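## Task

Remove the carton marked P64 from the row of cartons on the wall shelf and set it down on the desk. Every other carton has to stay where it was, neither moved nor rotated. The robot must not tip over or be left leaning, or the attempt fails. The carton must rest on the desk without the robot supporting it, and the robot must open the gripper and back away at the end.

## Robot and tools

Robot: a simulated Hello Robot Stretch 3 with a single arm. It has a two-wheeled base (0.33 m long, 0.34 m wide), a lift that moves the arm up and down a mast, and a telescoping arm that reaches out to the robot's right side. The end carries a wrist (yaw, pitch, roll) and a two-finger gripper. The base cannot slide sideways, so to shift the gripper forward or back you drive the base. Turning in place pivots about the point between the wheels, 0.05 m behind the front edge. In scene 1 each finger pad can only squeeze with about 25 N.

Frames: the base frame sits on the floor between the drive wheels, x forward, y left, z up. hand_pose is reported in it, at the point where closed fingertips meet. The odometry frame is the base frame at scene start; heading is positive to the left, from -3.142 to 3.142.

Cameras: head_camera (896x504) and nav_camera (672x504 fisheye) ride on the head and are aimed by head_pan_rad and head_tilt_rad; wrist_camera (644x364) is on the gripper. Every successful execute_actions result returns one image per camera, taken when the call ends.

Tool execute_actions takes "actions", a list run in order. Each action may hold "robot" (a command, a queue list of up to 8 commands, or {"stop": true}), "steps" (1 to 450, at 30 per second; default 1) and "until" (an early-exit condition, only together with steps). {"steps": n} alone just waits. An empty list simply reports the state. If any action is malformed or out of range, the entire call is rejected and nothing runs.

A command may contain:
- "base": exactly one of {"translate_m": d}, a relative drive in metres from where the base is when the command begins (forward positive, |d| at most 1), or {"rotate_rad": d}, a relative turn in radians (left/counter-clockwise positive, |d| at most 3.2).
- "joints": a dictionary of absolute targets by name; unnamed joints keep their current targets. lift_m 0 to 1.1 (arm height); arm_m 0 to 0.52 (extension); wrist_yaw_rad -1.345 to 4.42 (0 along the arm, positive toward the front, 3.0 folded over the base); wrist_pitch_rad -1.57 to 0.451 (negative tips fingers down); wrist_roll_rad -2.911 to 2.911 (0 = fingers side by side); gripper_m -0.089 to 0.179 (larger is wider; actual fingertip gap is 0.007 less when nearly shut, 0.025 less when wide, zero below 0.007); head_pan_rad -3.953 to 1.73 (-1.57 looks along the arm); head_tilt_rad -1.53 to 0.419 (negative looks down).
- "contact_limits": {"arm_m": effort percent 1 to 100}, how hard the arm may push before it halts with contact_stop; lower is gentler.
In a queue, {"pause_s": s} (up to 15) waits. Each queued command starts when the previous one has finished "done". A fresh command overrides running ones at once and discards an older queue.

"until" checks fields under "robot" with [op, value] pairs ("=", "!=", "<", "<=", ">", ">=") or a status word, e.g. {"lift_m": [">", 0.3]}. {"robot": {"status": "ended"}} fires when nothing is moving and no queue runs; {"any": {"status": "ended"}} fires when the first motion or queue ends.

Tool zoom_image: {"camera": name, "region": [x0, y0, x1, y1]} in pixels of that camera's last image, at most 504x504, returns an enlarged crop.

Tool finished_scene: {"scene": 1 or 2} ends that scene irreversibly and reports success; the next scene's task arrives with it. Let all motion end first.

Result lines: base_status shows progress as (moved of goal); joint_goals and joint_status per joint (moving, done, off_target, contact_stop, time_out, stopped, not_commanded, torque_fault); measured_speeds; refusals, queue and queue_left; base_odometry, turned_by_wheels/turned_by_imu; base_tilt in degrees (lean forward/right positive); motor_effort in percent with peak in brackets; lidar_m as 12 distances in 30-degree sectors counter-clockwise from straight ahead (plane 0.17 m up); wrist_depth_mm and head_depth_mm as 7x7 median depths. robot.on_its_own appears when the robot has changed a target itself, a joint is slack or off, or the base leans. Lines starting refused: or dropped: explain rejected goals or abandoned queue items.

Gripping: close to a value below the carton's width; release by opening at least 0.02 past where the pads first touched. Readings and "done" do not prove a hold, so check with cameras. Over-squeezing triggers a stall guard that weakens grip.

Cautions: fold or unfold the wrist (yaw to 3.0) only with lift_m between 0.32 and 0.95, pitch -0.4 and roll near 0. With yaw below -0.4, keep pitch at -0.5 or lower. The base goes fast (0.30 m/s) only when the arm is stowed (lift below 0.30, arm below 0.03, yaw above 2.54), otherwise 0.10 m/s. Pushing against something solid with the gripper above roughly 0.45 m, pushing again after a contact_stop, or driving while the gripper is snagged can tip the robot; if it leans, back off in small steps, free the gripper, and lower the lift near 0.2. After a contact_stop the joint goes slack until re-commanded. Wrist servos overloaded for seconds shut off for 10 s. Avoid knocking neighbouring cartons, dropping or slamming the carton, and hard collisions.

Each tool is called after ">>>" as name(argument=value, ...), one argument or row to a line, values as JSON.

## Session

>>> execute_actions(
  actions=[],
)

Scene clock: 0.00 s.
robot.base_odometry: x=+0.000 y=+0.000 heading=+0.000 (m, m, rad; robot's odometry frame)
robot.turned_by_wheels: +0.000 (rad since the last result)
robot.turned_by_imu: +0.000 (rad since the last result)
robot.base_tilt: forward=-0.5 right=+0.2 (deg)
robot.lidar_m: 1.72 1.89 1.74 2.18 1.95 1.68 1.63 2.25 2.58 2.56 2.10 1.73
robot.head_depth_mm: 1595 1603 1607 1633 1641 1649 1655 / 1633 1633 1647 1648 1671 1673 1694 / 1663 1666 1683 1693 1706 1703 1717 / 1702 1708 1714 1725 1734 1749 1755 / 1725 1726 1742 1747 1757 1783 1780 / 1744 1745 1767 1760 1792 1792 1815 / 1801 1785 1798 1809 1820 1837 1839
robot.base_status: not_commanded
robot.joint_positions: lift_m=+0.492 arm_m=+0.002 wrist_yaw_rad=+3.040 wrist_pitch_rad=-0.383 wrist_roll_rad=-0.015 gripper_m=+0.037 head_pan_rad=-0.019 head_tilt_rad=-0.020
robot.joint_goals: lift_m=+0.492 arm_m=+0.002 wrist_yaw_rad=+3.040 wrist_pitch_rad=-0.383 wrist_roll_rad=-0.015 gripper_m=+0.037 head_pan_rad=-0.019 head_tilt_rad=-0.020
robot.joint_status: lift_m=not_commanded arm_m=not_commanded wrist_yaw_rad=not_commanded wrist_pitch_rad=not_commanded wrist_roll_rad=not_commanded gripper_m=not_commanded head_pan_rad=not_commanded head_tilt_rad=not_commanded
robot.measured_speeds: translate_m=+0.000 rotate_rad=+0.000 lift_m=+0.000 arm_m=+0.000 wrist_yaw_rad=+0.000 wrist_pitch_rad=+0.000 wrist_roll_rad=+0.000 head_pan_rad=+0.000 head_tilt_rad=+0.000
robot: refusals=0 queue=idle queue_left=0
robot.motor_effort: left_wheel=+0 right_wheel=+0 lift_m=+21 arm_m=+0 wrist_yaw_rad=+1 wrist_pitch_rad=+4 wrist_roll_rad=+0 gripper_m=+0 head_pan_rad=-1 head_tilt_rad=+2 (%)
robot.hand_pose: x=+0.0019 y=+0.0807 z=+0.5126 quat_wxyz=(+0.169, +0.695, +0.101, +0.692) (m; robot's base frame)
robot.wrist_depth_mm: - - - - - - - / - - - - - - - / - - - - - - - / - - - - - - - / 920 912 - 916 958 907 904 / 787 771 - 773 772 751 751 / 660 656 - 641 658 651 645
pictures: head_camera (sideways: a quarter turn clockwise sets it upright), nav_camera (sideways: a quarter turn counterclockwise sets it upright), wrist_camera
Images, in order (width x height): head_camera 896x504, nav_camera 672x504, wrist_camera 644x364.

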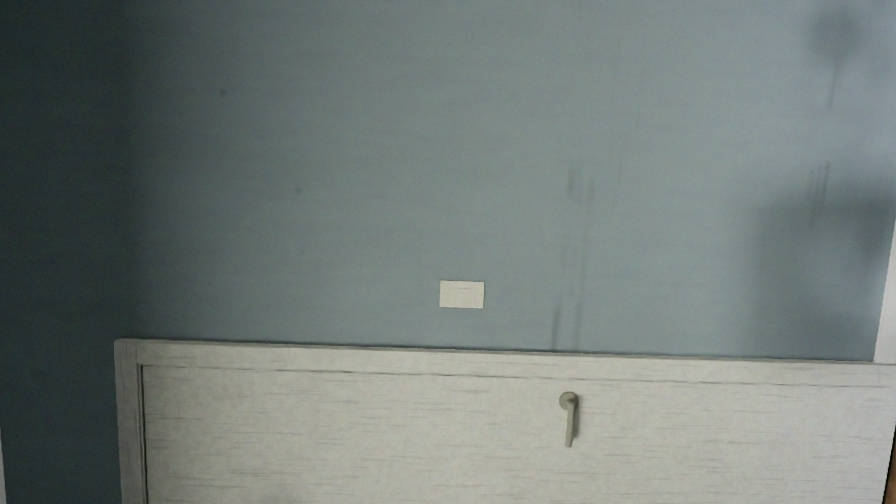

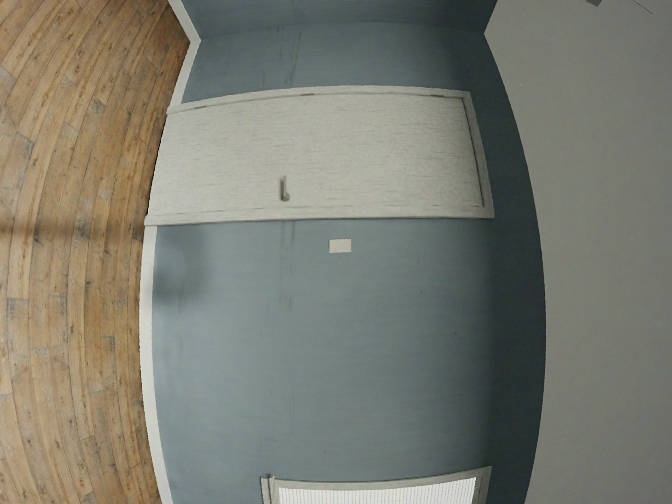

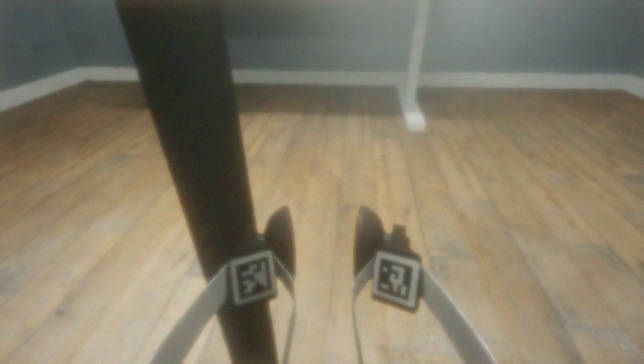

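>>> execute_actions(
  actions=[
    {"robot":{"joints":{"head_pan_rad":1.5,"head_tilt_rad":-0.3}},"steps":450,"until":{"robot":{"status":"ended"}}},
  ],
)

>>> execute_actions(
  actions=[
    {"robot":{"joints":{"head_pan_rad":-1.6}},"steps":450,"until":{"robot":{"status":"ended"}}},
  ],
)

>>> execute_actions(
  actions=[
    {"robot":{"joints":{"head_pan_rad":-3.1}},"steps":450,"until":{"robot":{"status":"ended"}}},
  ],
)

Scene clock: 1.37 s.
robot.base_odometry: x=+0.000 y=+0.000 heading=+0.000 (m, m, rad; robot's odometry frame)
robot.turned_by_wheels: +0.000 (rad since the last result)
robot.turned_by_imu: +0.000 (rad since the last result)
robot.base_tilt: forward=-0.7 right=+0.2 (deg)
robot.lidar_m: 1.72 1.88 1.74 2.17 1.96 1.68 1.62 2.25 2.58 2.56 2.10 1.72
robot.head_depth_mm: 1863 1968 2061 2138 2340 1988 1554 / 1892 1987 2118 1993 2348 1929 1553 / 1918 2007 2140 1977 2370 1974 1535 / 1931 2032 2178 1933 2419 1968 1526 / 1941 2057 2175 1921 2439 1949 1522 / 1960 2073 2211 1894 2516 1928 1517 / 1988 2122 2250 1884 2411 1920 1510
robot.base_status: not_commanded
robot.joint_positions: lift_m=+0.492 arm_m=+0.002 wrist_yaw_rad=+3.040 wrist_pitch_rad=-0.383 wrist_roll_rad=-0.015 gripper_m=+0.037 head_pan_rad=+1.493 head_tilt_rad=-0.296
robot.joint_goals: lift_m=+0.492 arm_m=+0.002 wrist_yaw_rad=+3.040 wrist_pitch_rad=-0.383 wrist_roll_rad=-0.015 gripper_m=+0.037 head_pan_rad=+1.500 head_tilt_rad=-0.300
robot.joint_status: lift_m=not_commanded arm_m=not_commanded wrist_yaw_rad=not_commanded wrist_pitch_rad=not_commanded wrist_roll_rad=not_commanded gripper_m=not_commanded head_pan_rad=done head_tilt_rad=done
robot.measured_speeds: translate_m=+0.000 rotate_rad=+0.000 lift_m=+0.000 arm_m=+0.000 wrist_yaw_rad=+0.000 wrist_pitch_rad=+0.000 wrist_roll_rad=+0.000 head_pan_rad=+0.000 head_tilt_rad=+0.000
robot: refusals=0 queue=done queue_left=0
robot.motor_effort: left_wheel=-1(1) right_wheel=+0(1) lift_m=+21(21) arm_m=+0(0) wrist_yaw_rad=+0(0) wrist_pitch_rad=+4(4) wrist_roll_rad=+0(0) gripper_m=-1(0) head_pan_rad=+4(62) head_tilt_rad=-1(15) (%)
robot.hand_pose: x=+0.0019 y=+0.0807 z=+0.5126 quat_wxyz=(+0.169, +0.695, +0.101, +0.692) (m; robot's base frame)
robot.wrist_depth_mm: - - - - - - - / - - - - - - - / - - - - - - - / - - - - - - - / 926 910 - 923 954 904 898 / 776 765 - 747 762 747 743 / 651 657 - 653 645 640 647
pictures: head_camera (sideways: a quarter turn clockwise sets it upright), nav_camera (sideways: a quarter turn counterclockwise sets it upright), wrist_camera
Images, in order (width x height): head_camera 896x504, nav_camera 672x504, wrist_camera 644x364.

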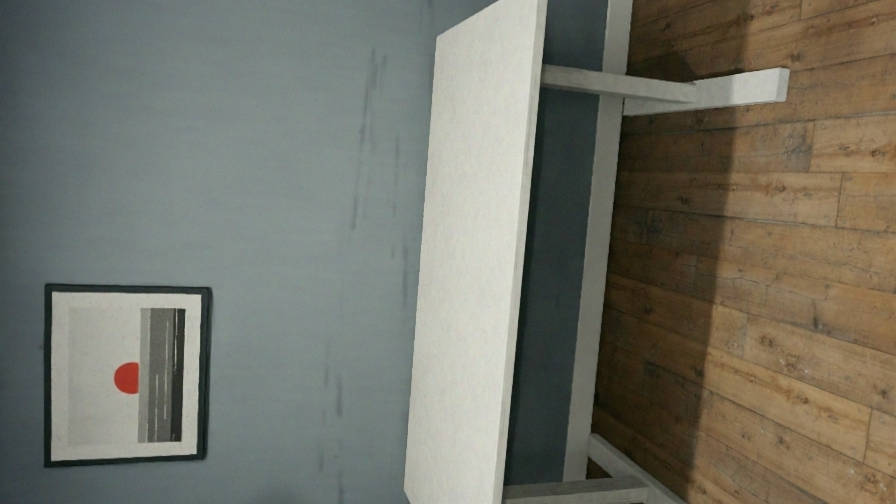

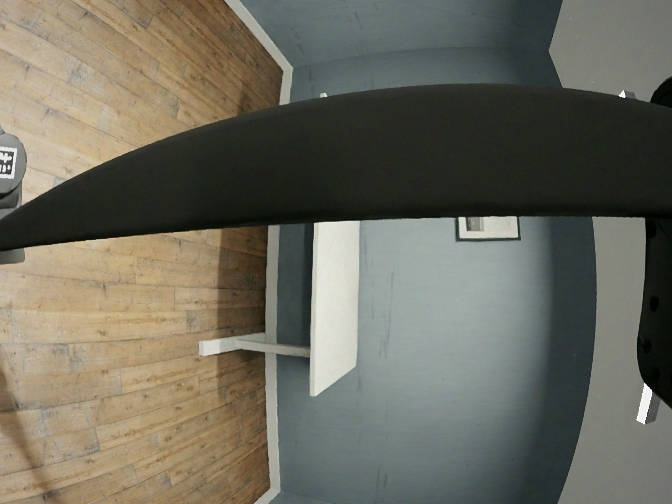

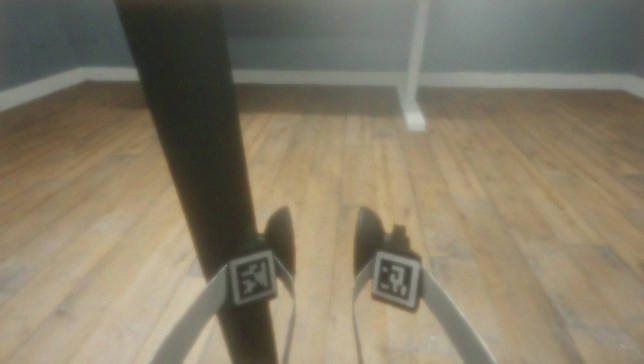

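Scene clock: 3.23 s.
robot.base_odometry: x=+0.000 y=+0.000 heading=+0.000 (m, m, rad; robot's odometry frame)
robot.turned_by_wheels: +0.000 (rad since the last result)
robot.turned_by_imu: +0.000 (rad since the last result)
robot.base_tilt: forward=-0.5 right=+0.1 (deg)
robot.lidar_m: 1.72 1.89 1.73 2.17 1.96 1.69 1.63 2.25 2.58 2.56 2.10 1.73
robot.head_depth_mm: 2190 2285 2380 2600 2682 1986 1556 / 2247 2354 2486 2633 2717 1984 1545 / 2280 2410 2517 2676 2729 1993 1548 / 2321 2456 2562 2734 2725 1957 1540 / 2372 2481 2633 2805 2678 1957 1534 / 2407 2547 2679 2873 2677 1946 1520 / 2450 2587 2746 2935 2651 1933 1518
robot.base_status: not_commanded
robot.joint_positions: lift_m=+0.492 arm_m=+0.002 wrist_yaw_rad=+3.040 wrist_pitch_rad=-0.383 wrist_roll_rad=-0.015 gripper_m=+0.037 head_pan_rad=-1.593 head_tilt_rad=-0.296
robot.joint_goals: lift_m=+0.492 arm_m=+0.002 wrist_yaw_rad=+3.040 wrist_pitch_rad=-0.383 wrist_roll_rad=-0.015 gripper_m=+0.037 head_pan_rad=-1.600 head_tilt_rad=-0.300
robot.joint_status: lift_m=not_commanded arm_m=not_commanded wrist_yaw_rad=not_commanded wrist_pitch_rad=not_commanded wrist_roll_rad=not_commanded gripper_m=not_commanded head_pan_rad=done head_tilt_rad=done
robot.measured_speeds: translate_m=+0.000 rotate_rad=+0.000 lift_m=+0.000 arm_m=+0.000 wrist_yaw_rad=+0.000 wrist_pitch_rad=+0.000 wrist_roll_rad=+0.000 head_pan_rad=+0.000 head_tilt_rad=+0.000
robot: refusals=0 queue=done queue_left=0
robot.motor_effort: left_wheel=-1(0) right_wheel=+1(0) lift_m=+21(21) arm_m=+0(1) wrist_yaw_rad=+1(0) wrist_pitch_rad=+4(4) wrist_roll_rad=+1(0) gripper_m=+0(0) head_pan_rad=-4(60) head_tilt_rad=-2(1) (%)
robot.hand_pose: x=+0.0019 y=+0.0807 z=+0.5126 quat_wxyz=(+0.169, +0.695, +0.101, +0.692) (m; robot's base frame)
robot.wrist_depth_mm: - - - - - - - / - - - - - - - / - - - - - - - / - - - - - - - / 937 919 - 913 941 900 921 / 763 763 - 765 765 756 761 / 659 666 - 644 649 650 642
pictures: head_camera (sideways: a quarter turn clockwise sets it upright), nav_camera (sideways: a quarter turn counterclockwise sets it upright), wrist_camera
Images, in order (width x height): head_camera 896x504, nav_camera 672x504, wrist_camera 644x364.

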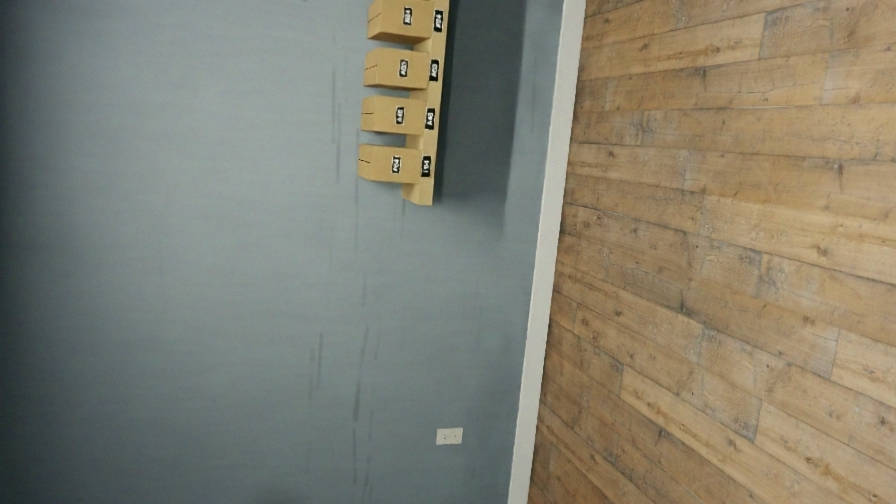

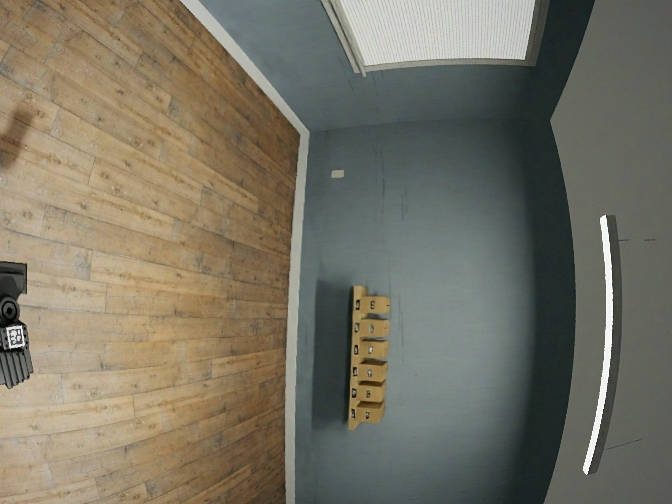

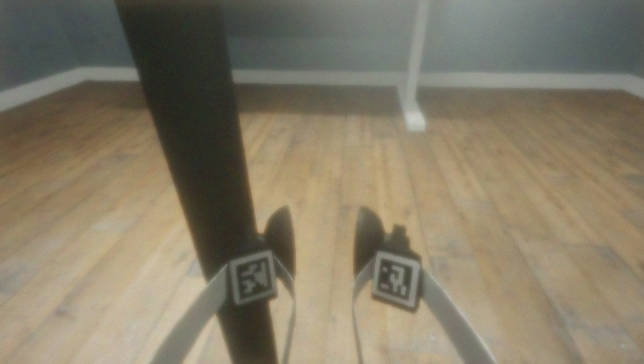

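Scene clock: 4.50 s.
robot.base_odometry: x=+0.000 y=+0.000 heading=+0.000 (m, m, rad; robot's odometry frame)
robot.turned_by_wheels: +0.000 (rad since the last result)
robot.turned_by_imu: +0.000 (rad since the last result)
robot.base_tilt: forward=-0.7 right=+0.0 (deg)
robot.lidar_m: 1.72 1.89 1.74 2.18 1.96 1.68 1.62 2.25 2.57 2.56 2.09 1.72
robot.head_depth_mm: 1719 1800 1907 1993 1829 1860 1561 / 1770 1854 1956 2034 2032 1882 1551 / 1807 1908 2005 2097 1998 1919 1542 / 1853 1955 2074 2129 2201 1955 1524 / 1902 2021 2127 2210 2095 1943 1532 / 1934 2055 2174 2333 2432 1957 1519 / 1998 2134 2239 2413 2505 1926 1512
robot.base_status: not_commanded
robot.joint_positions: lift_m=+0.492 arm_m=+0.002 wrist_yaw_rad=+3.040 wrist_pitch_rad=-0.383 wrist_roll_rad=-0.015 gripper_m=+0.037 head_pan_rad=-3.093 head_tilt_rad=-0.296
robot.joint_goals: lift_m=+0.492 arm_m=+0.002 wrist_yaw_rad=+3.040 wrist_pitch_rad=-0.383 wrist_roll_rad=-0.015 gripper_m=+0.037 head_pan_rad=-3.100 head_tilt_rad=-0.300
robot.joint_status: lift_m=not_commanded arm_m=not_commanded wrist_yaw_rad=not_commanded wrist_pitch_rad=not_commanded wrist_roll_rad=not_commanded gripper_m=not_commanded head_pan_rad=done head_tilt_rad=done
robot.measured_speeds: translate_m=+0.000 rotate_rad=+0.000 lift_m=+0.000 arm_m=+0.000 wrist_yaw_rad=+0.000 wrist_pitch_rad=+0.000 wrist_roll_rad=+0.000 head_pan_rad=+0.000 head_tilt_rad=+0.000
robot: refusals=0 queue=done queue_left=0
robot.motor_effort: left_wheel=+0(0) right_wheel=+0(0) lift_m=+21(21) arm_m=+0(0) wrist_yaw_rad=+1(0) wrist_pitch_rad=+4(4) wrist_roll_rad=+0(0) gripper_m=-1(0) head_pan_rad=-6(60) head_tilt_rad=-1(2) (%)
robot.hand_pose: x=+0.0019 y=+0.0807 z=+0.5126 quat_wxyz=(+0.169, +0.695, +0.101, +0.692) (m; robot's base frame)
robot.wrist_depth_mm: - - - - - - - / - - - - - - - / - - - - - - - / - - - - - - - / 924 918 - 903 975 908 909 / 772 751 - 763 759 752 758 / 664 652 - 647 644 649 648
pictures: head_camera (sideways: a quarter turn clockwise sets it upright), nav_camera (sideways: a quarter turn counterclockwise sets it upright), wrist_camera
Images, in order (width x height): head_camera 896x504, nav_camera 672x504, wrist_camera 644x364.

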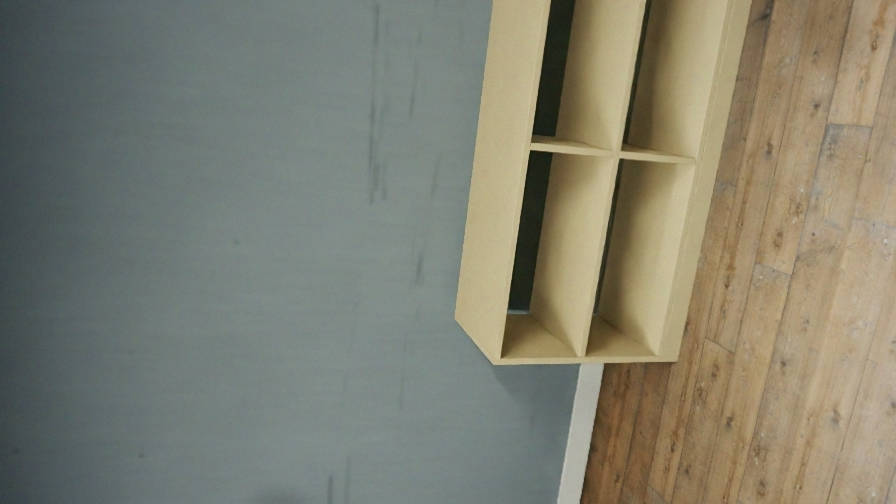

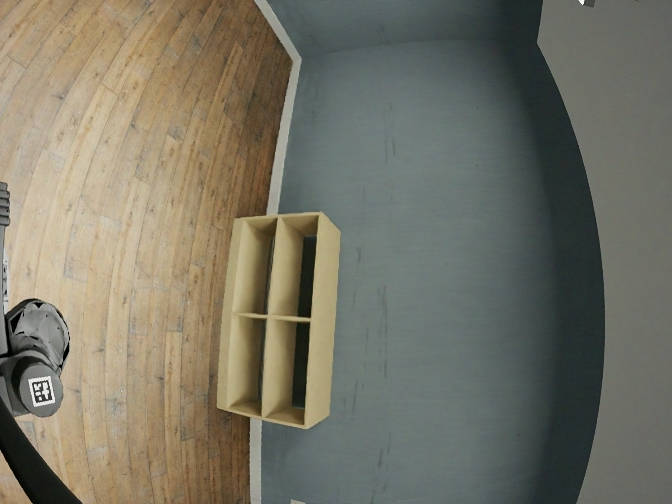

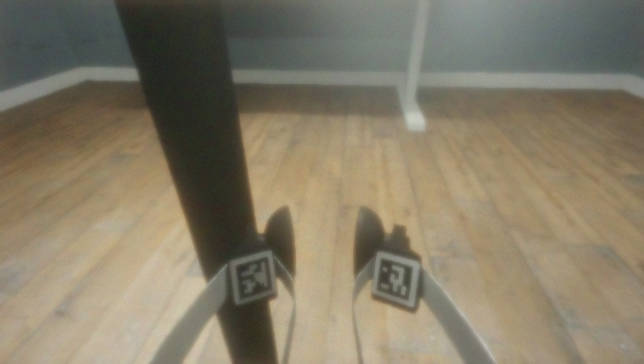

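>>> execute_actions(
  actions=[
    {"robot":[{"joints":{"head_pan_rad":-0.25,"head_tilt_rad":-0.45,"lift_m":0.27},"base":{"rotate_rad":-1.75}},{"base":{"translate_m":1.0}}],"steps":450,"until":{"robot":{"status":"ended"}}},
  ],
)

Scene clock: 13.10 s.
robot.base_odometry: x=-0.178 y=-0.984 heading=-1.750 (m, m, rad; robot's odometry frame)
robot.turned_by_wheels: -1.750 (rad since the last result)
robot.turned_by_imu: -1.726 (rad since the last result)
robot.base_tilt: forward=-0.6 right=+0.0 (deg)
robot.lidar_m: 1.57 1.64 1.76 1.71 1.78 2.44 2.72 2.87 1.85 1.66 2.12 1.63
robot.head_depth_mm: 1445 1584 1722 1922 2092 1671 1367 / 1428 1547 1634 1883 2021 1680 1370 / 1394 1512 1593 1834 1982 1680 1355 / 1363 1485 1569 1495 1937 1674 1360 / 1329 1447 1522 1449 1911 1657 1347 / 1308 1408 1498 1514 1859 1650 1338 / 1285 1383 1469 1376 1813 1642 1344
robot.base_status: done (translate_m +1.0000 of +1.0000)
robot.joint_positions: lift_m=+0.271 arm_m=+0.002 wrist_yaw_rad=+3.040 wrist_pitch_rad=-0.384 wrist_roll_rad=-0.015 gripper_m=+0.037 head_pan_rad=-0.257 head_tilt_rad=-0.446
robot.joint_goals: lift_m=+0.270 arm_m=+0.002 wrist_yaw_rad=+3.040 wrist_pitch_rad=-0.384 wrist_roll_rad=-0.015 gripper_m=+0.037 head_pan_rad=-0.250 head_tilt_rad=-0.450
robot.joint_status: lift_m=done arm_m=not_commanded wrist_yaw_rad=not_commanded wrist_pitch_rad=not_commanded wrist_roll_rad=not_commanded gripper_m=not_commanded head_pan_rad=done head_tilt_rad=done
robot.measured_speeds: translate_m=+0.000 rotate_rad=+0.000 lift_m=+0.000 arm_m=+0.000 wrist_yaw_rad=+0.000 wrist_pitch_rad=+0.000 wrist_roll_rad=+0.000 head_pan_rad=+0.000 head_tilt_rad=+0.000
robot: refusals=0 queue=done queue_left=0
robot.motor_effort: left_wheel=+1(9) right_wheel=-1(7) lift_m=+12(23) arm_m=-1(0) wrist_yaw_rad=+0(1) wrist_pitch_rad=+4(4) wrist_roll_rad=+0(0) gripper_m=+0(1) head_pan_rad=+4(64) head_tilt_rad=-2(13) (%)
robot.hand_pose: x=+0.0019 y=+0.0806 z=+0.2909 quat_wxyz=(+0.169, +0.695, +0.101, +0.692) (m; robot's base frame)
robot.wrist_depth_mm: - - - - - - - / - - - - - - - / - - - 995 986 976 967 / 755 758 744 741 743 739 736 / 603 597 - 589 609 585 586 / 501 513 - 506 500 487 484 / 437 - - - 421 416 416
pictures: head_camera (sideways: a quarter turn clockwise sets it upright), nav_camera (sideways: a quarter turn counterclockwise sets it upright), wrist_camera
Images, in order (width x height): head_camera 896x504, nav_camera 672x504, wrist_camera 644x364.

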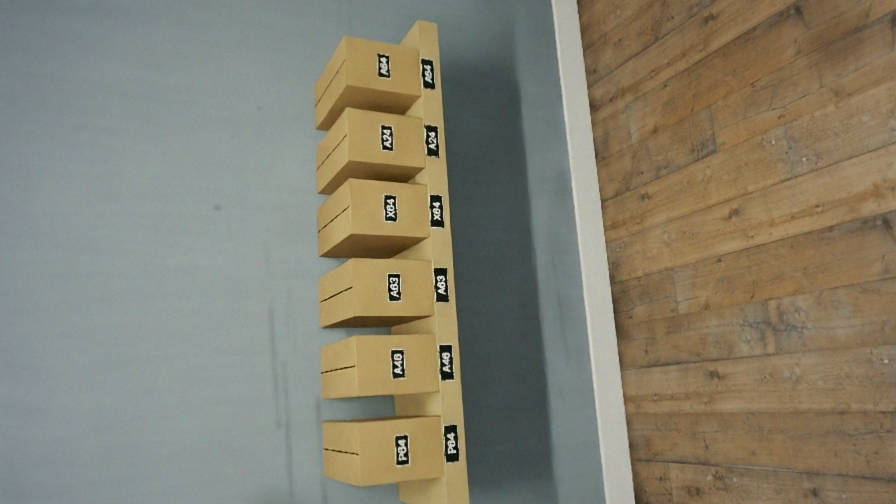

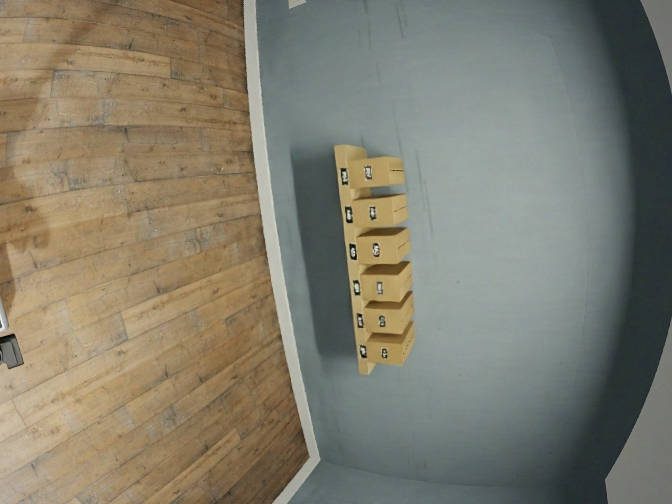

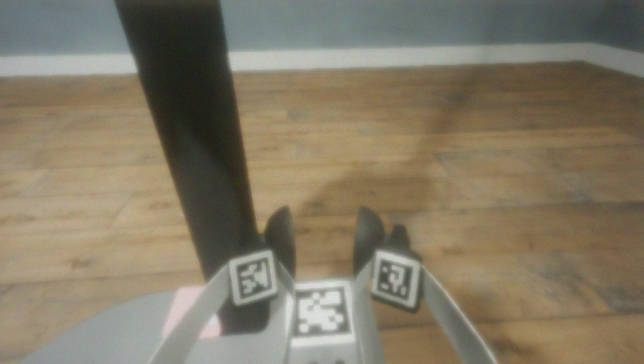

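>>> execute_actions(
  actions=[
    {"robot":[{"base":{"translate_m":0.7}},{"base":{"rotate_rad":1.585},"joints":{"head_pan_rad":-1.57,"head_tilt_rad":-0.7}},{"joints":{"lift_m":0.68,"gripper_m":0.179},"base":{"translate_m":0.1}},{"joints":{"wrist_yaw_rad":0}},{"joints":{"wrist_pitch_rad":0,"wrist_roll_rad":0}}],"steps":450,"until":{"robot":{"status":"ended"}}},
    {"steps":300,"until":{"robot":{"status":"ended"}}},
  ],
)

Scene clock: 27.73 s.
robot.base_odometry: x=-0.204 y=-1.689 heading=-0.165 (m, m, rad; robot's odometry frame)
robot.turned_by_wheels: +1.585 (rad since the last result)
robot.turned_by_imu: +1.576 (rad since the last result)
robot.base_tilt: forward=-0.8 right=+0.1 (deg)
robot.lidar_m: 1.60 1.67 2.33 3.83 2.78 2.00 2.15 1.22 0.91 0.88 0.92 1.27
robot.head_depth_mm: 725 815 875 750 1289 1393 1201 / 728 820 883 795 1296 1385 1224 / 735 827 880 781 1315 1381 1204 / 739 834 902 810 1331 1408 - / 744 840 958 1070 1336 1377 1186 / 750 845 968 1137 1356 1366 1183 / 753 850 977 1145 1375 1365 1179
robot.base_status: done (translate_m +0.1000 of +0.1000)
robot.joint_positions: lift_m=+0.679 arm_m=+0.002 wrist_yaw_rad=+0.002 wrist_pitch_rad=-0.027 wrist_roll_rad=-0.005 gripper_m=+0.179 head_pan_rad=-1.563 head_tilt_rad=-0.692
robot.joint_goals: lift_m=+0.680 arm_m=+0.002 wrist_yaw_rad=+0.000 wrist_pitch_rad=+0.000 wrist_roll_rad=+0.000 gripper_m=+0.179 head_pan_rad=-1.570 head_tilt_rad=-0.700
robot.joint_status: lift_m=done arm_m=not_commanded wrist_yaw_rad=done wrist_pitch_rad=done wrist_roll_rad=done gripper_m=done head_pan_rad=done head_tilt_rad=done
robot.measured_speeds: translate_m=+0.000 rotate_rad=+0.000 lift_m=+0.000 arm_m=+0.000 wrist_yaw_rad=+0.000 wrist_pitch_rad=+0.000 wrist_roll_rad=+0.000 head_pan_rad=+0.000 head_tilt_rad=+0.000
robot: refusals=0 queue=done queue_left=0
robot.motor_effort: left_wheel=-3(10) right_wheel=+2(11) lift_m=+28(31) arm_m=-1(0) wrist_yaw_rad=-2(4) wrist_pitch_rad=+8(8) wrist_roll_rad=+3(2) gripper_m=+0(100) head_pan_rad=-5(66) head_tilt_rad=-3(17) (%)
robot.hand_pose: x=-0.0209 y=-0.4023 z=+0.7871 quat_wxyz=(+0.709, +0.011, -0.705, -0.009) (m; robot's base frame)
robot.wrist_depth_mm: 612 593 597 581 573 563 560 / 633 622 618 609 594 585 572 / 651 656 640 377 377 365 363 / 683 675 660 392 391 381 374 / 710 693 675 403 394 391 381 / 731 727 706 701 702 689 528 / 782 775 737 727 714 713 704
pictures: head_camera (sideways: a quarter turn clockwise sets it upright), nav_camera (sideways: a quarter turn counterclockwise sets it upright), wrist_camera
Images, in order (width x height): head_camera 896x504, nav_camera 672x504, wrist_camera 644x364.

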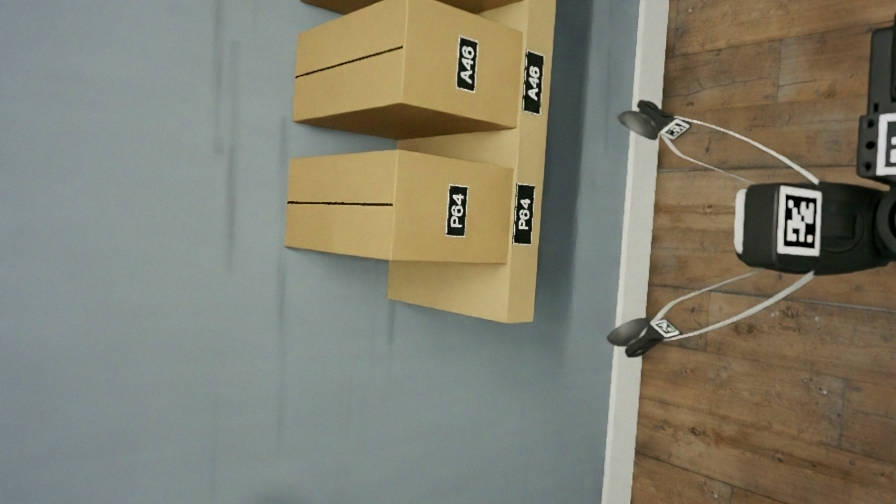

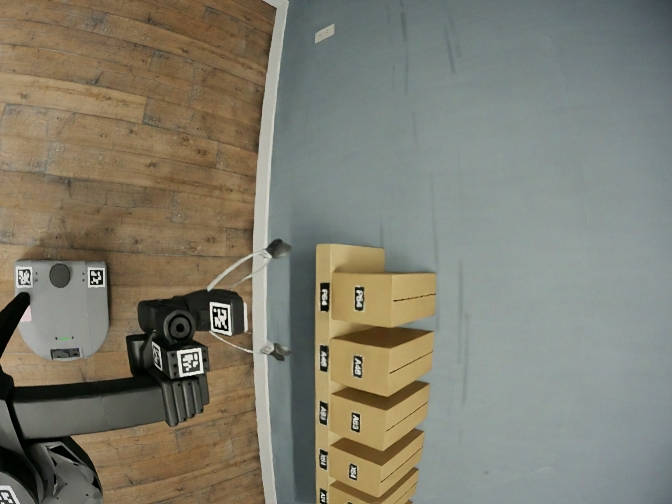

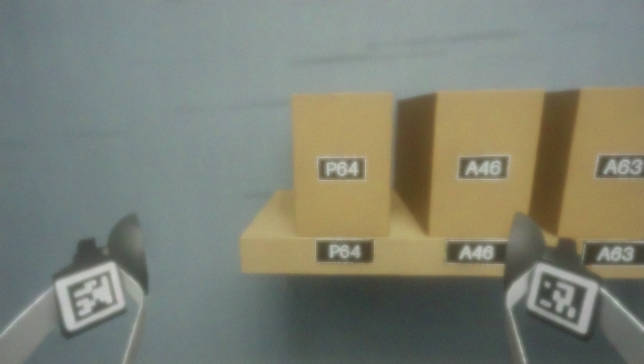

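>>> execute_actions(
  actions=[
    {"robot":{"base":{"rotate_rad":-0.025},"joints":{"wrist_yaw_rad":-0.045,"arm_m":0.17,"gripper_m":0.165}},"steps":450,"until":{"robot":{"status":"ended"}}},
  ],
)

Scene clock: 30.13 s.
robot.base_odometry: x=-0.204 y=-1.689 heading=-0.190 (m, m, rad; robot's odometry frame)
robot.turned_by_wheels: -0.025 (rad since the last result)
robot.turned_by_imu: -0.024 (rad since the last result)
robot.base_tilt: forward=-0.6 right=+0.2 (deg)
robot.lidar_m: 1.60 1.66 2.27 3.38 2.78 2.00 2.14 1.24 0.91 0.88 0.91 1.24
robot.head_depth_mm: 729 821 883 777 1294 1404 1226 / 732 827 866 779 1277 - 1186 / 736 830 890 803 861 - 1195 / 737 830 870 790 1291 1339 1192 / 742 835 958 1042 1341 1374 1188 / 745 836 962 1120 1347 1363 1182 / 747 843 966 1125 1358 1360 1176
robot.base_status: done (rotate_rad -0.0250 of -0.0250)
robot.joint_positions: lift_m=+0.679 arm_m=+0.170 wrist_yaw_rad=-0.044 wrist_pitch_rad=-0.026 wrist_roll_rad=-0.004 gripper_m=+0.165 head_pan_rad=-1.563 head_tilt_rad=-0.692
robot.joint_goals: lift_m=+0.680 arm_m=+0.170 wrist_yaw_rad=-0.045 wrist_pitch_rad=+0.000 wrist_roll_rad=+0.000 gripper_m=+0.165 head_pan_rad=-1.570 head_tilt_rad=-0.700
robot.joint_status: lift_m=done arm_m=done wrist_yaw_rad=done wrist_pitch_rad=done wrist_roll_rad=done gripper_m=done head_pan_rad=done head_tilt_rad=done
robot.measured_speeds: translate_m=+0.000 rotate_rad=+0.000 lift_m=+0.000 arm_m=+0.000 wrist_yaw_rad=+0.000 wrist_pitch_rad=+0.000 wrist_roll_rad=+0.000 head_pan_rad=+0.000 head_tilt_rad=+0.000
robot: refusals=0 queue=done queue_left=0
robot.motor_effort: left_wheel=+0(2) right_wheel=-1(2) lift_m=+29(29) arm_m=+2(3) wrist_yaw_rad=+0(5) wrist_pitch_rad=+8(8) wrist_roll_rad=+2(2) gripper_m=+0(100) head_pan_rad=-4(4) head_tilt_rad=-2(2) (%)
robot.hand_pose: x=-0.0327 y=-0.5700 z=+0.7874 quat_wxyz=(+0.708, -0.006, -0.705, -0.025) (m; robot's base frame)
robot.wrist_depth_mm: 424 425 427 434 434 433 438 / 435 442 438 206 441 209 209 / 458 459 210 210 256 213 214 / 467 471 221 218 259 221 221 / 484 494 229 225 260 228 233 / 506 - 238 236 258 240 255 / 530 250 239 239 244 242 244
pictures: head_camera (sideways: a quarter turn clockwise sets it upright), nav_camera (sideways: a quarter turn counterclockwise sets it upright), wrist_camera
Images, in order (width x height): head_camera 896x504, nav_camera 672x504, wrist_camera 644x364.

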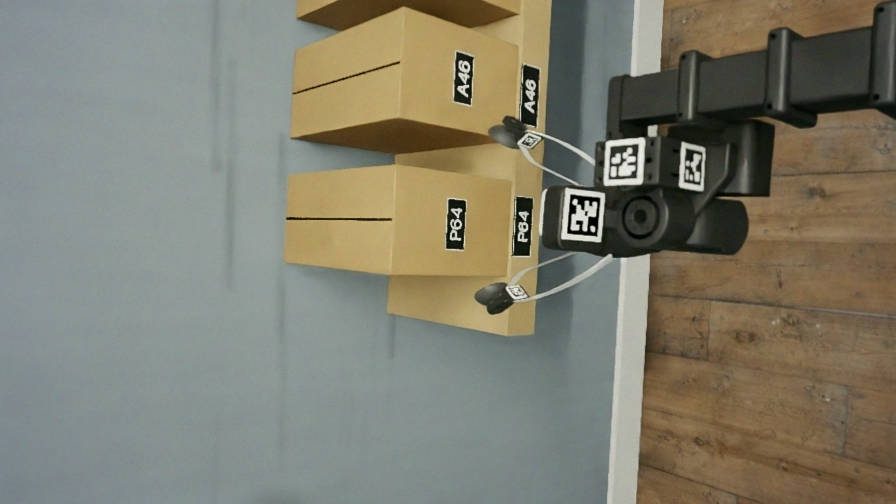

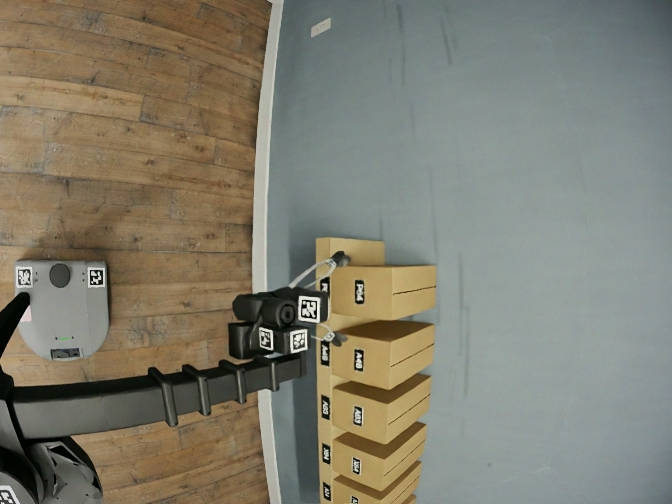

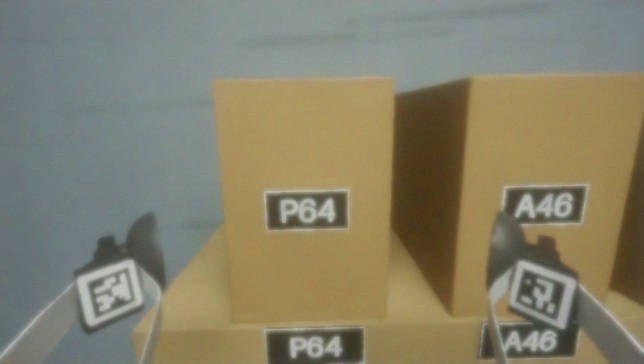

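>>> execute_actions(
  actions=[
    {"robot":[{"base":{"translate_m":0.016},"joints":{"wrist_yaw_rad":-0.035}},{"joints":{"arm_m":0.245}}],"steps":450,"until":{"robot":{"status":"ended"}}},
  ],
)

Scene clock: 33.23 s.
robot.base_odometry: x=-0.189 y=-1.692 heading=-0.190 (m, m, rad; robot's odometry frame)
robot.turned_by_wheels: +0.000 (rad since the last result)
robot.turned_by_imu: +0.001 (rad since the last result)
robot.base_tilt: forward=-0.6 right=+0.0 (deg)
robot.lidar_m: 1.58 1.64 2.25 3.40 2.79 2.01 2.16 1.25 0.91 0.88 0.91 1.24
robot.head_depth_mm: 729 825 882 757 1299 1433 1225 / 733 823 883 798 842 - 1200 / 736 829 877 765 - 1355 1198 / 737 832 896 788 1329 1385 1192 / 740 835 953 1072 1343 1372 1182 / 746 838 967 1128 1352 1369 1188 / 748 843 966 1135 1361 1360 1179
robot.base_status: done (translate_m +0.0160 of +0.0160)
robot.joint_positions: lift_m=+0.679 arm_m=+0.245 wrist_yaw_rad=-0.036 wrist_pitch_rad=-0.026 wrist_roll_rad=-0.004 gripper_m=+0.165 head_pan_rad=-1.563 head_tilt_rad=-0.692
robot.joint_goals: lift_m=+0.680 arm_m=+0.245 wrist_yaw_rad=-0.035 wrist_pitch_rad=+0.000 wrist_roll_rad=+0.000 gripper_m=+0.165 head_pan_rad=-1.570 head_tilt_rad=-0.700
robot.joint_status: lift_m=done arm_m=done wrist_yaw_rad=done wrist_pitch_rad=done wrist_roll_rad=done gripper_m=done head_pan_rad=done head_tilt_rad=done
robot.measured_speeds: translate_m=+0.000 rotate_rad=+0.000 lift_m=+0.000 arm_m=+0.000 wrist_yaw_rad=+0.000 wrist_pitch_rad=+0.000 wrist_roll_rad=+0.000 head_pan_rad=+0.000 head_tilt_rad=+0.000
robot: refusals=0 queue=done queue_left=0
robot.motor_effort: left_wheel=+0(4) right_wheel=+0(5) lift_m=+29(29) arm_m=+2(2) wrist_yaw_rad=+1(3) wrist_pitch_rad=+8(8) wrist_roll_rad=+2(2) gripper_m=+0(1) head_pan_rad=-5(4) head_tilt_rad=-3(4) (%)
robot.hand_pose: x=-0.0307 y=-0.6451 z=+0.7874 quat_wxyz=(+0.708, -0.003, -0.706, -0.022) (m; robot's base frame)
robot.wrist_depth_mm: 360 359 359 357 362 363 364 / 370 369 132 132 131 185 135 / 382 383 136 136 135 186 139 / 395 401 142 140 141 187 143 / 412 411 147 146 146 215 149 / 428 - 154 152 152 236 153 / 451 445 160 158 159 203 159
pictures: head_camera (sideways: a quarter turn clockwise sets it upright), nav_camera (sideways: a quarter turn counterclockwise sets it upright), wrist_camera
Images, in order (width x height): head_camera 896x504, nav_camera 672x504, wrist_camera 644x364.

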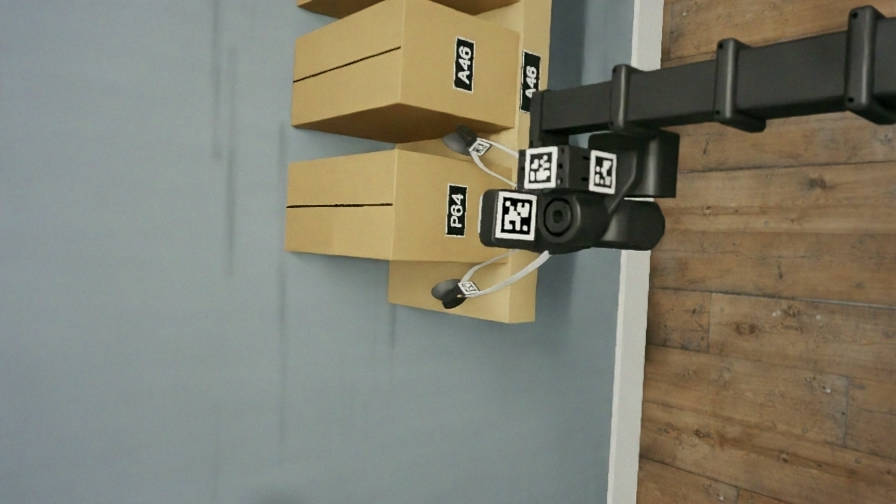

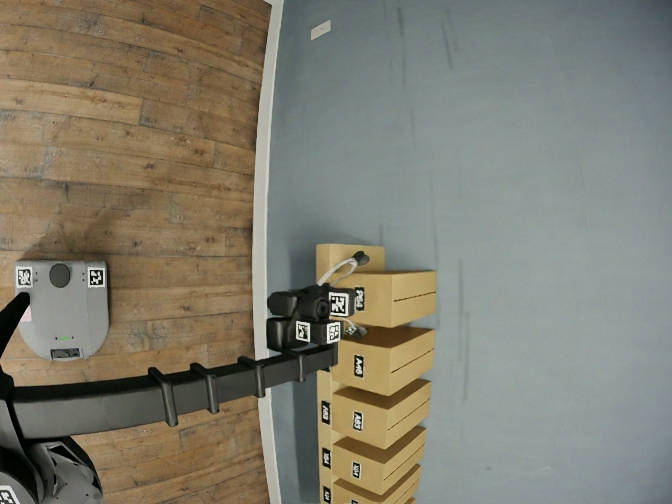

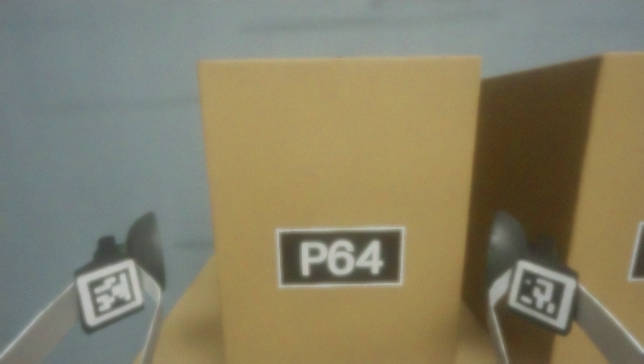

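>>> execute_actions(
  actions=[
    {"robot":[{"joints":{"arm_m":0.305},"contact_limits":{"arm_m":15}},{"joints":{"gripper_m":0.05}},{"pause_s":0.5},{"joints":{"lift_m":0.71}}],"steps":450,"until":{"robot":{"status":"ended"}}},
  ],
)

Scene clock: 37.77 s.
robot.base_odometry: x=-0.189 y=-1.692 heading=-0.190 (m, m, rad; robot's odometry frame)
robot.turned_by_wheels: +0.000 (rad since the last result)
robot.turned_by_imu: -0.003 (rad since the last result)
robot.base_tilt: forward=-0.7 right=+0.0 (deg)
robot.lidar_m: 1.58 1.64 2.24 3.83 2.78 2.02 2.16 1.26 0.91 0.88 0.91 1.24
robot.head_depth_mm: 731 823 882 762 1303 1399 - / 733 825 889 762 - 1352 1195 / 738 830 874 739 1397 1393 1195 / 740 834 896 784 1365 1371 1188 / 745 836 956 1065 1343 1378 1189 / 745 840 962 1119 1347 1366 1185 / 747 843 966 1129 1349 1363 1182
robot.base_status: done (translate_m +0.0160 of +0.0160)
robot.joint_positions: lift_m=+0.709 arm_m=+0.304 wrist_yaw_rad=-0.045 wrist_pitch_rad=-0.141 wrist_roll_rad=-0.004 gripper_m=+0.111 head_pan_rad=-1.563 head_tilt_rad=-0.692
robot.joint_goals: lift_m=+0.710 arm_m=+0.305 wrist_yaw_rad=-0.035 wrist_pitch_rad=+0.000 wrist_roll_rad=+0.000 gripper_m=+0.050 head_pan_rad=-1.570 head_tilt_rad=-0.700
robot.joint_status: lift_m=done arm_m=done wrist_yaw_rad=done wrist_pitch_rad=done wrist_roll_rad=done gripper_m=off_target head_pan_rad=done head_tilt_rad=done
robot.measured_speeds: translate_m=+0.000 rotate_rad=+0.000 lift_m=+0.000 arm_m=+0.000 wrist_yaw_rad=+0.000 wrist_pitch_rad=+0.000 wrist_roll_rad=+0.000 head_pan_rad=+0.000 head_tilt_rad=+0.000
robot: refusals=0 queue=done queue_left=0
robot.on_its_own: wrist_pitch_rad is at rest, and its effort (+42) is outside its rest range (-20 to +32)
robot.motor_effort: left_wheel=-3(5) right_wheel=+2(8) lift_m=+34(31) arm_m=+10(11) wrist_yaw_rad=+11(27) wrist_pitch_rad=+42(43) wrist_roll_rad=+2(2) gripper_m=-100(100) head_pan_rad=-5(5) head_tilt_rad=-3(4) (%)
robot.contact_limits: arm_m 15 (drawing in: default 16, maximum 26; extending or still: default 22, maximum 36)
robot.hand_pose: x=-0.0326 y=-0.6987 z=+0.7880 quat_wxyz=(+0.706, +0.035, -0.705, -0.066) (m; robot's base frame)
robot.wrist_depth_mm: 290 74 75 75 75 76 303 / 307 76 77 77 78 79 131 / 325 80 81 81 82 83 131 / 345 85 85 86 86 87 132 / 361 90 90 91 91 92 133 / 383 95 95 96 97 98 122 / 419 104 102 102 103 107 138
pictures: head_camera (sideways: a quarter turn clockwise sets it upright), nav_camera (sideways: a quarter turn counterclockwise sets it upright), wrist_camera
Images, in order (width x height): head_camera 896x504, nav_camera 672x504, wrist_camera 644x364.

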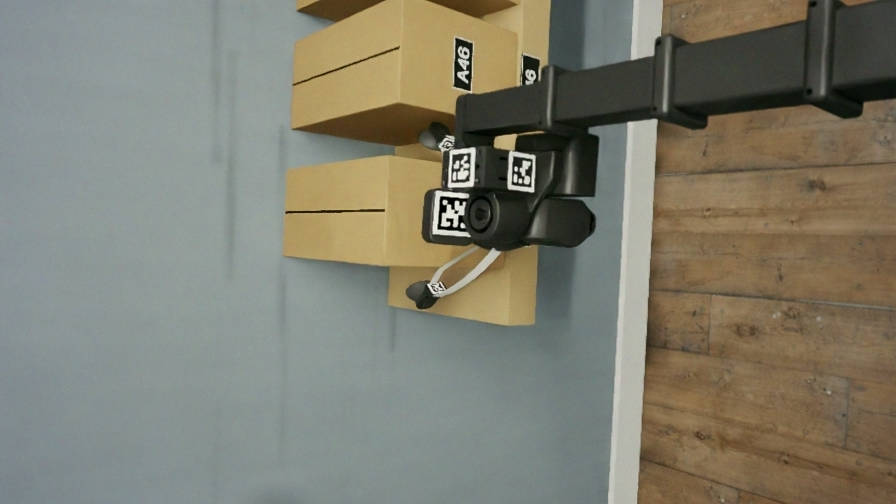

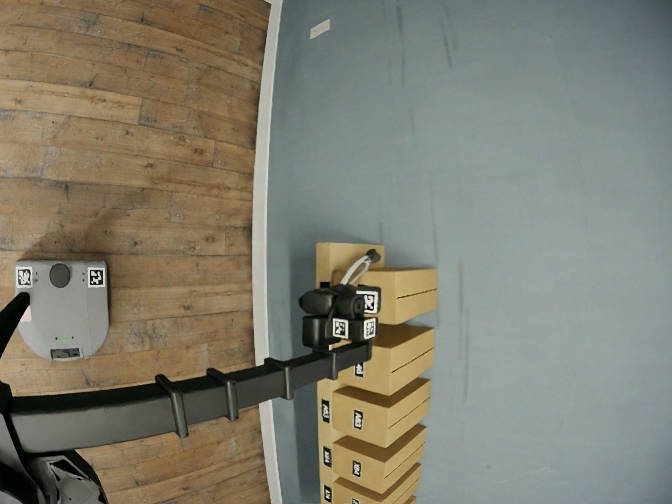

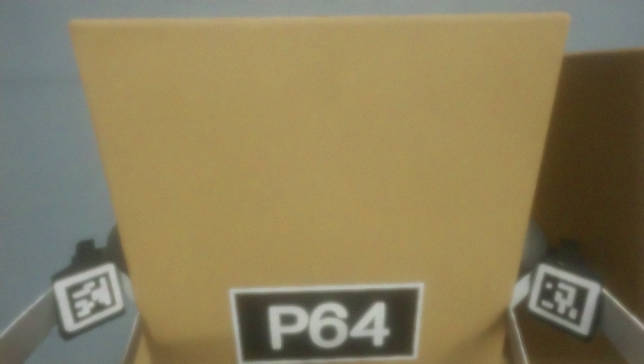

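>>> execute_actions(
  actions=[
    {"robot":[{"joints":{"lift_m":0.68}},{"joints":{"gripper_m":0.165}},{"joints":{"arm_m":0.15}},{"joints":{"lift_m":1.09,"wrist_pitch_rad":-1.3,"head_tilt_rad":-0.5}},{"joints":{"arm_m":0.51}}],"steps":450,"until":{"robot":{"status":"ended"}}},
  ],
)

Scene clock: 50.67 s.
robot.base_odometry: x=-0.189 y=-1.692 heading=-0.190 (m, m, rad; robot's odometry frame)
robot.turned_by_wheels: +0.000 (rad since the last result)
robot.turned_by_imu: +0.004 (rad since the last result)
robot.base_tilt: forward=-0.7 right=+0.2 (deg)
robot.lidar_m: 1.58 1.64 2.24 3.84 2.79 2.02 2.16 1.25 0.91 0.88 0.91 1.24
robot.head_depth_mm: 701 792 864 914 750 1229 1315 / 702 797 864 878 781 1236 1313 / 707 - 882 924 773 1242 1313 / 726 792 882 903 772 1252 1304 / 728 794 875 977 1038 1252 1306 / 730 799 877 978 1097 1258 1299 / 730 801 881 983 1106 1269 1295
robot.base_status: done (translate_m +0.0160 of +0.0160)
robot.joint_positions: lift_m=+1.089 arm_m=+0.510 wrist_yaw_rad=-0.036 wrist_pitch_rad=-1.298 wrist_roll_rad=-0.002 gripper_m=+0.165 head_pan_rad=-1.563 head_tilt_rad=-0.507
robot.joint_goals: lift_m=+1.090 arm_m=+0.510 wrist_yaw_rad=-0.035 wrist_pitch_rad=-1.300 wrist_roll_rad=+0.000 gripper_m=+0.165 head_pan_rad=-1.570 head_tilt_rad=-0.500
robot.joint_status: lift_m=done arm_m=done wrist_yaw_rad=done wrist_pitch_rad=done wrist_roll_rad=done gripper_m=off_target head_pan_rad=done head_tilt_rad=done
robot.measured_speeds: translate_m=+0.000 rotate_rad=+0.000 lift_m=+0.000 arm_m=+0.000 wrist_yaw_rad=+0.000 wrist_pitch_rad=+0.000 wrist_roll_rad=+0.000 head_pan_rad=+0.000 head_tilt_rad=+0.000
robot: refusals=0 queue=done queue_left=0
robot.motor_effort: left_wheel=+0(3) right_wheel=+0(2) lift_m=+29(35) arm_m=+2(14) wrist_yaw_rad=+2(15) wrist_pitch_rad=-1(39) wrist_roll_rad=+1(2) gripper_m=+0(100) head_pan_rad=-5(4) head_tilt_rad=+2(13) (%)
robot.hand_pose: x=-0.0233 y=-0.7006 z=+0.9749 quat_wxyz=(+0.556, +0.418, -0.570, -0.437) (m; robot's base frame)
robot.wrist_depth_mm: 276 280 278 278 285 275 280 / 378 388 368 275 345 271 278 / 609 619 517 271 319 267 267 / - - - 267 325 264 264 / - - - 263 300 262 260 / - - - 260 385 274 281 / - - - - - - -
pictures: head_camera (sideways: a quarter turn clockwise sets it upright), nav_camera (sideways: a quarter turn counterclockwise sets it upright), wrist_camera
Images, in order (width x height): head_camera 896x504, nav_camera 672x504, wrist_camera 644x364.

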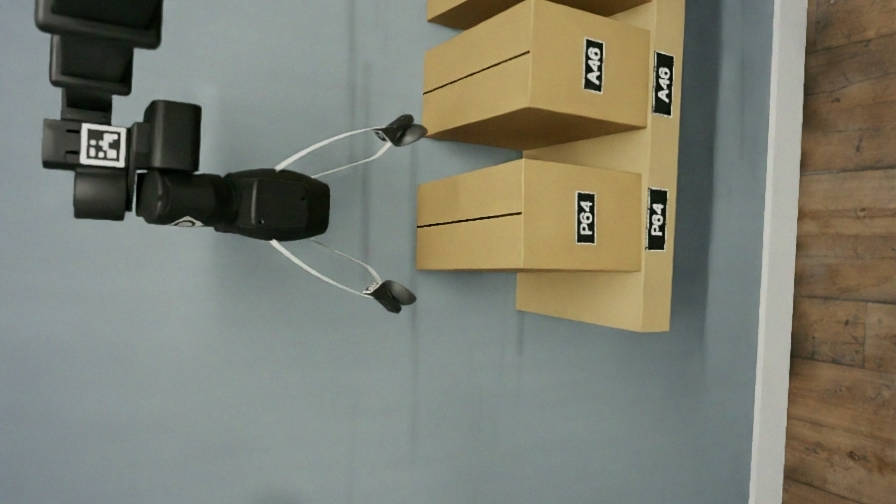

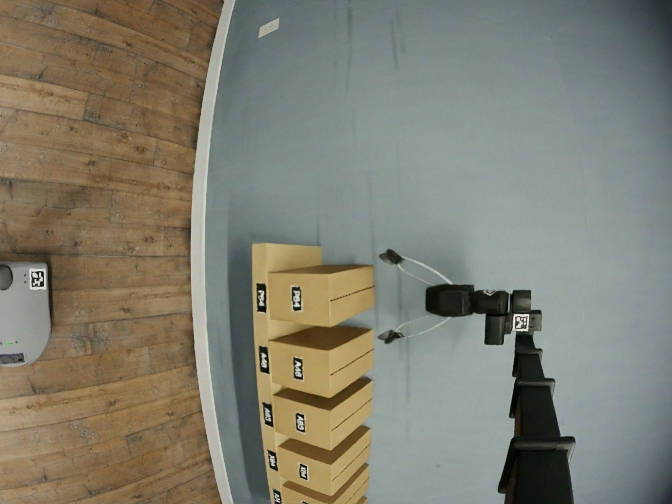

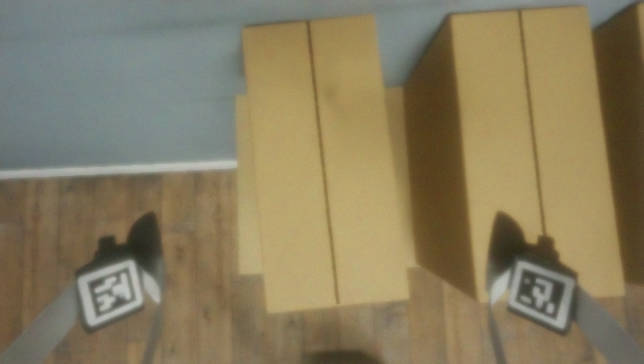

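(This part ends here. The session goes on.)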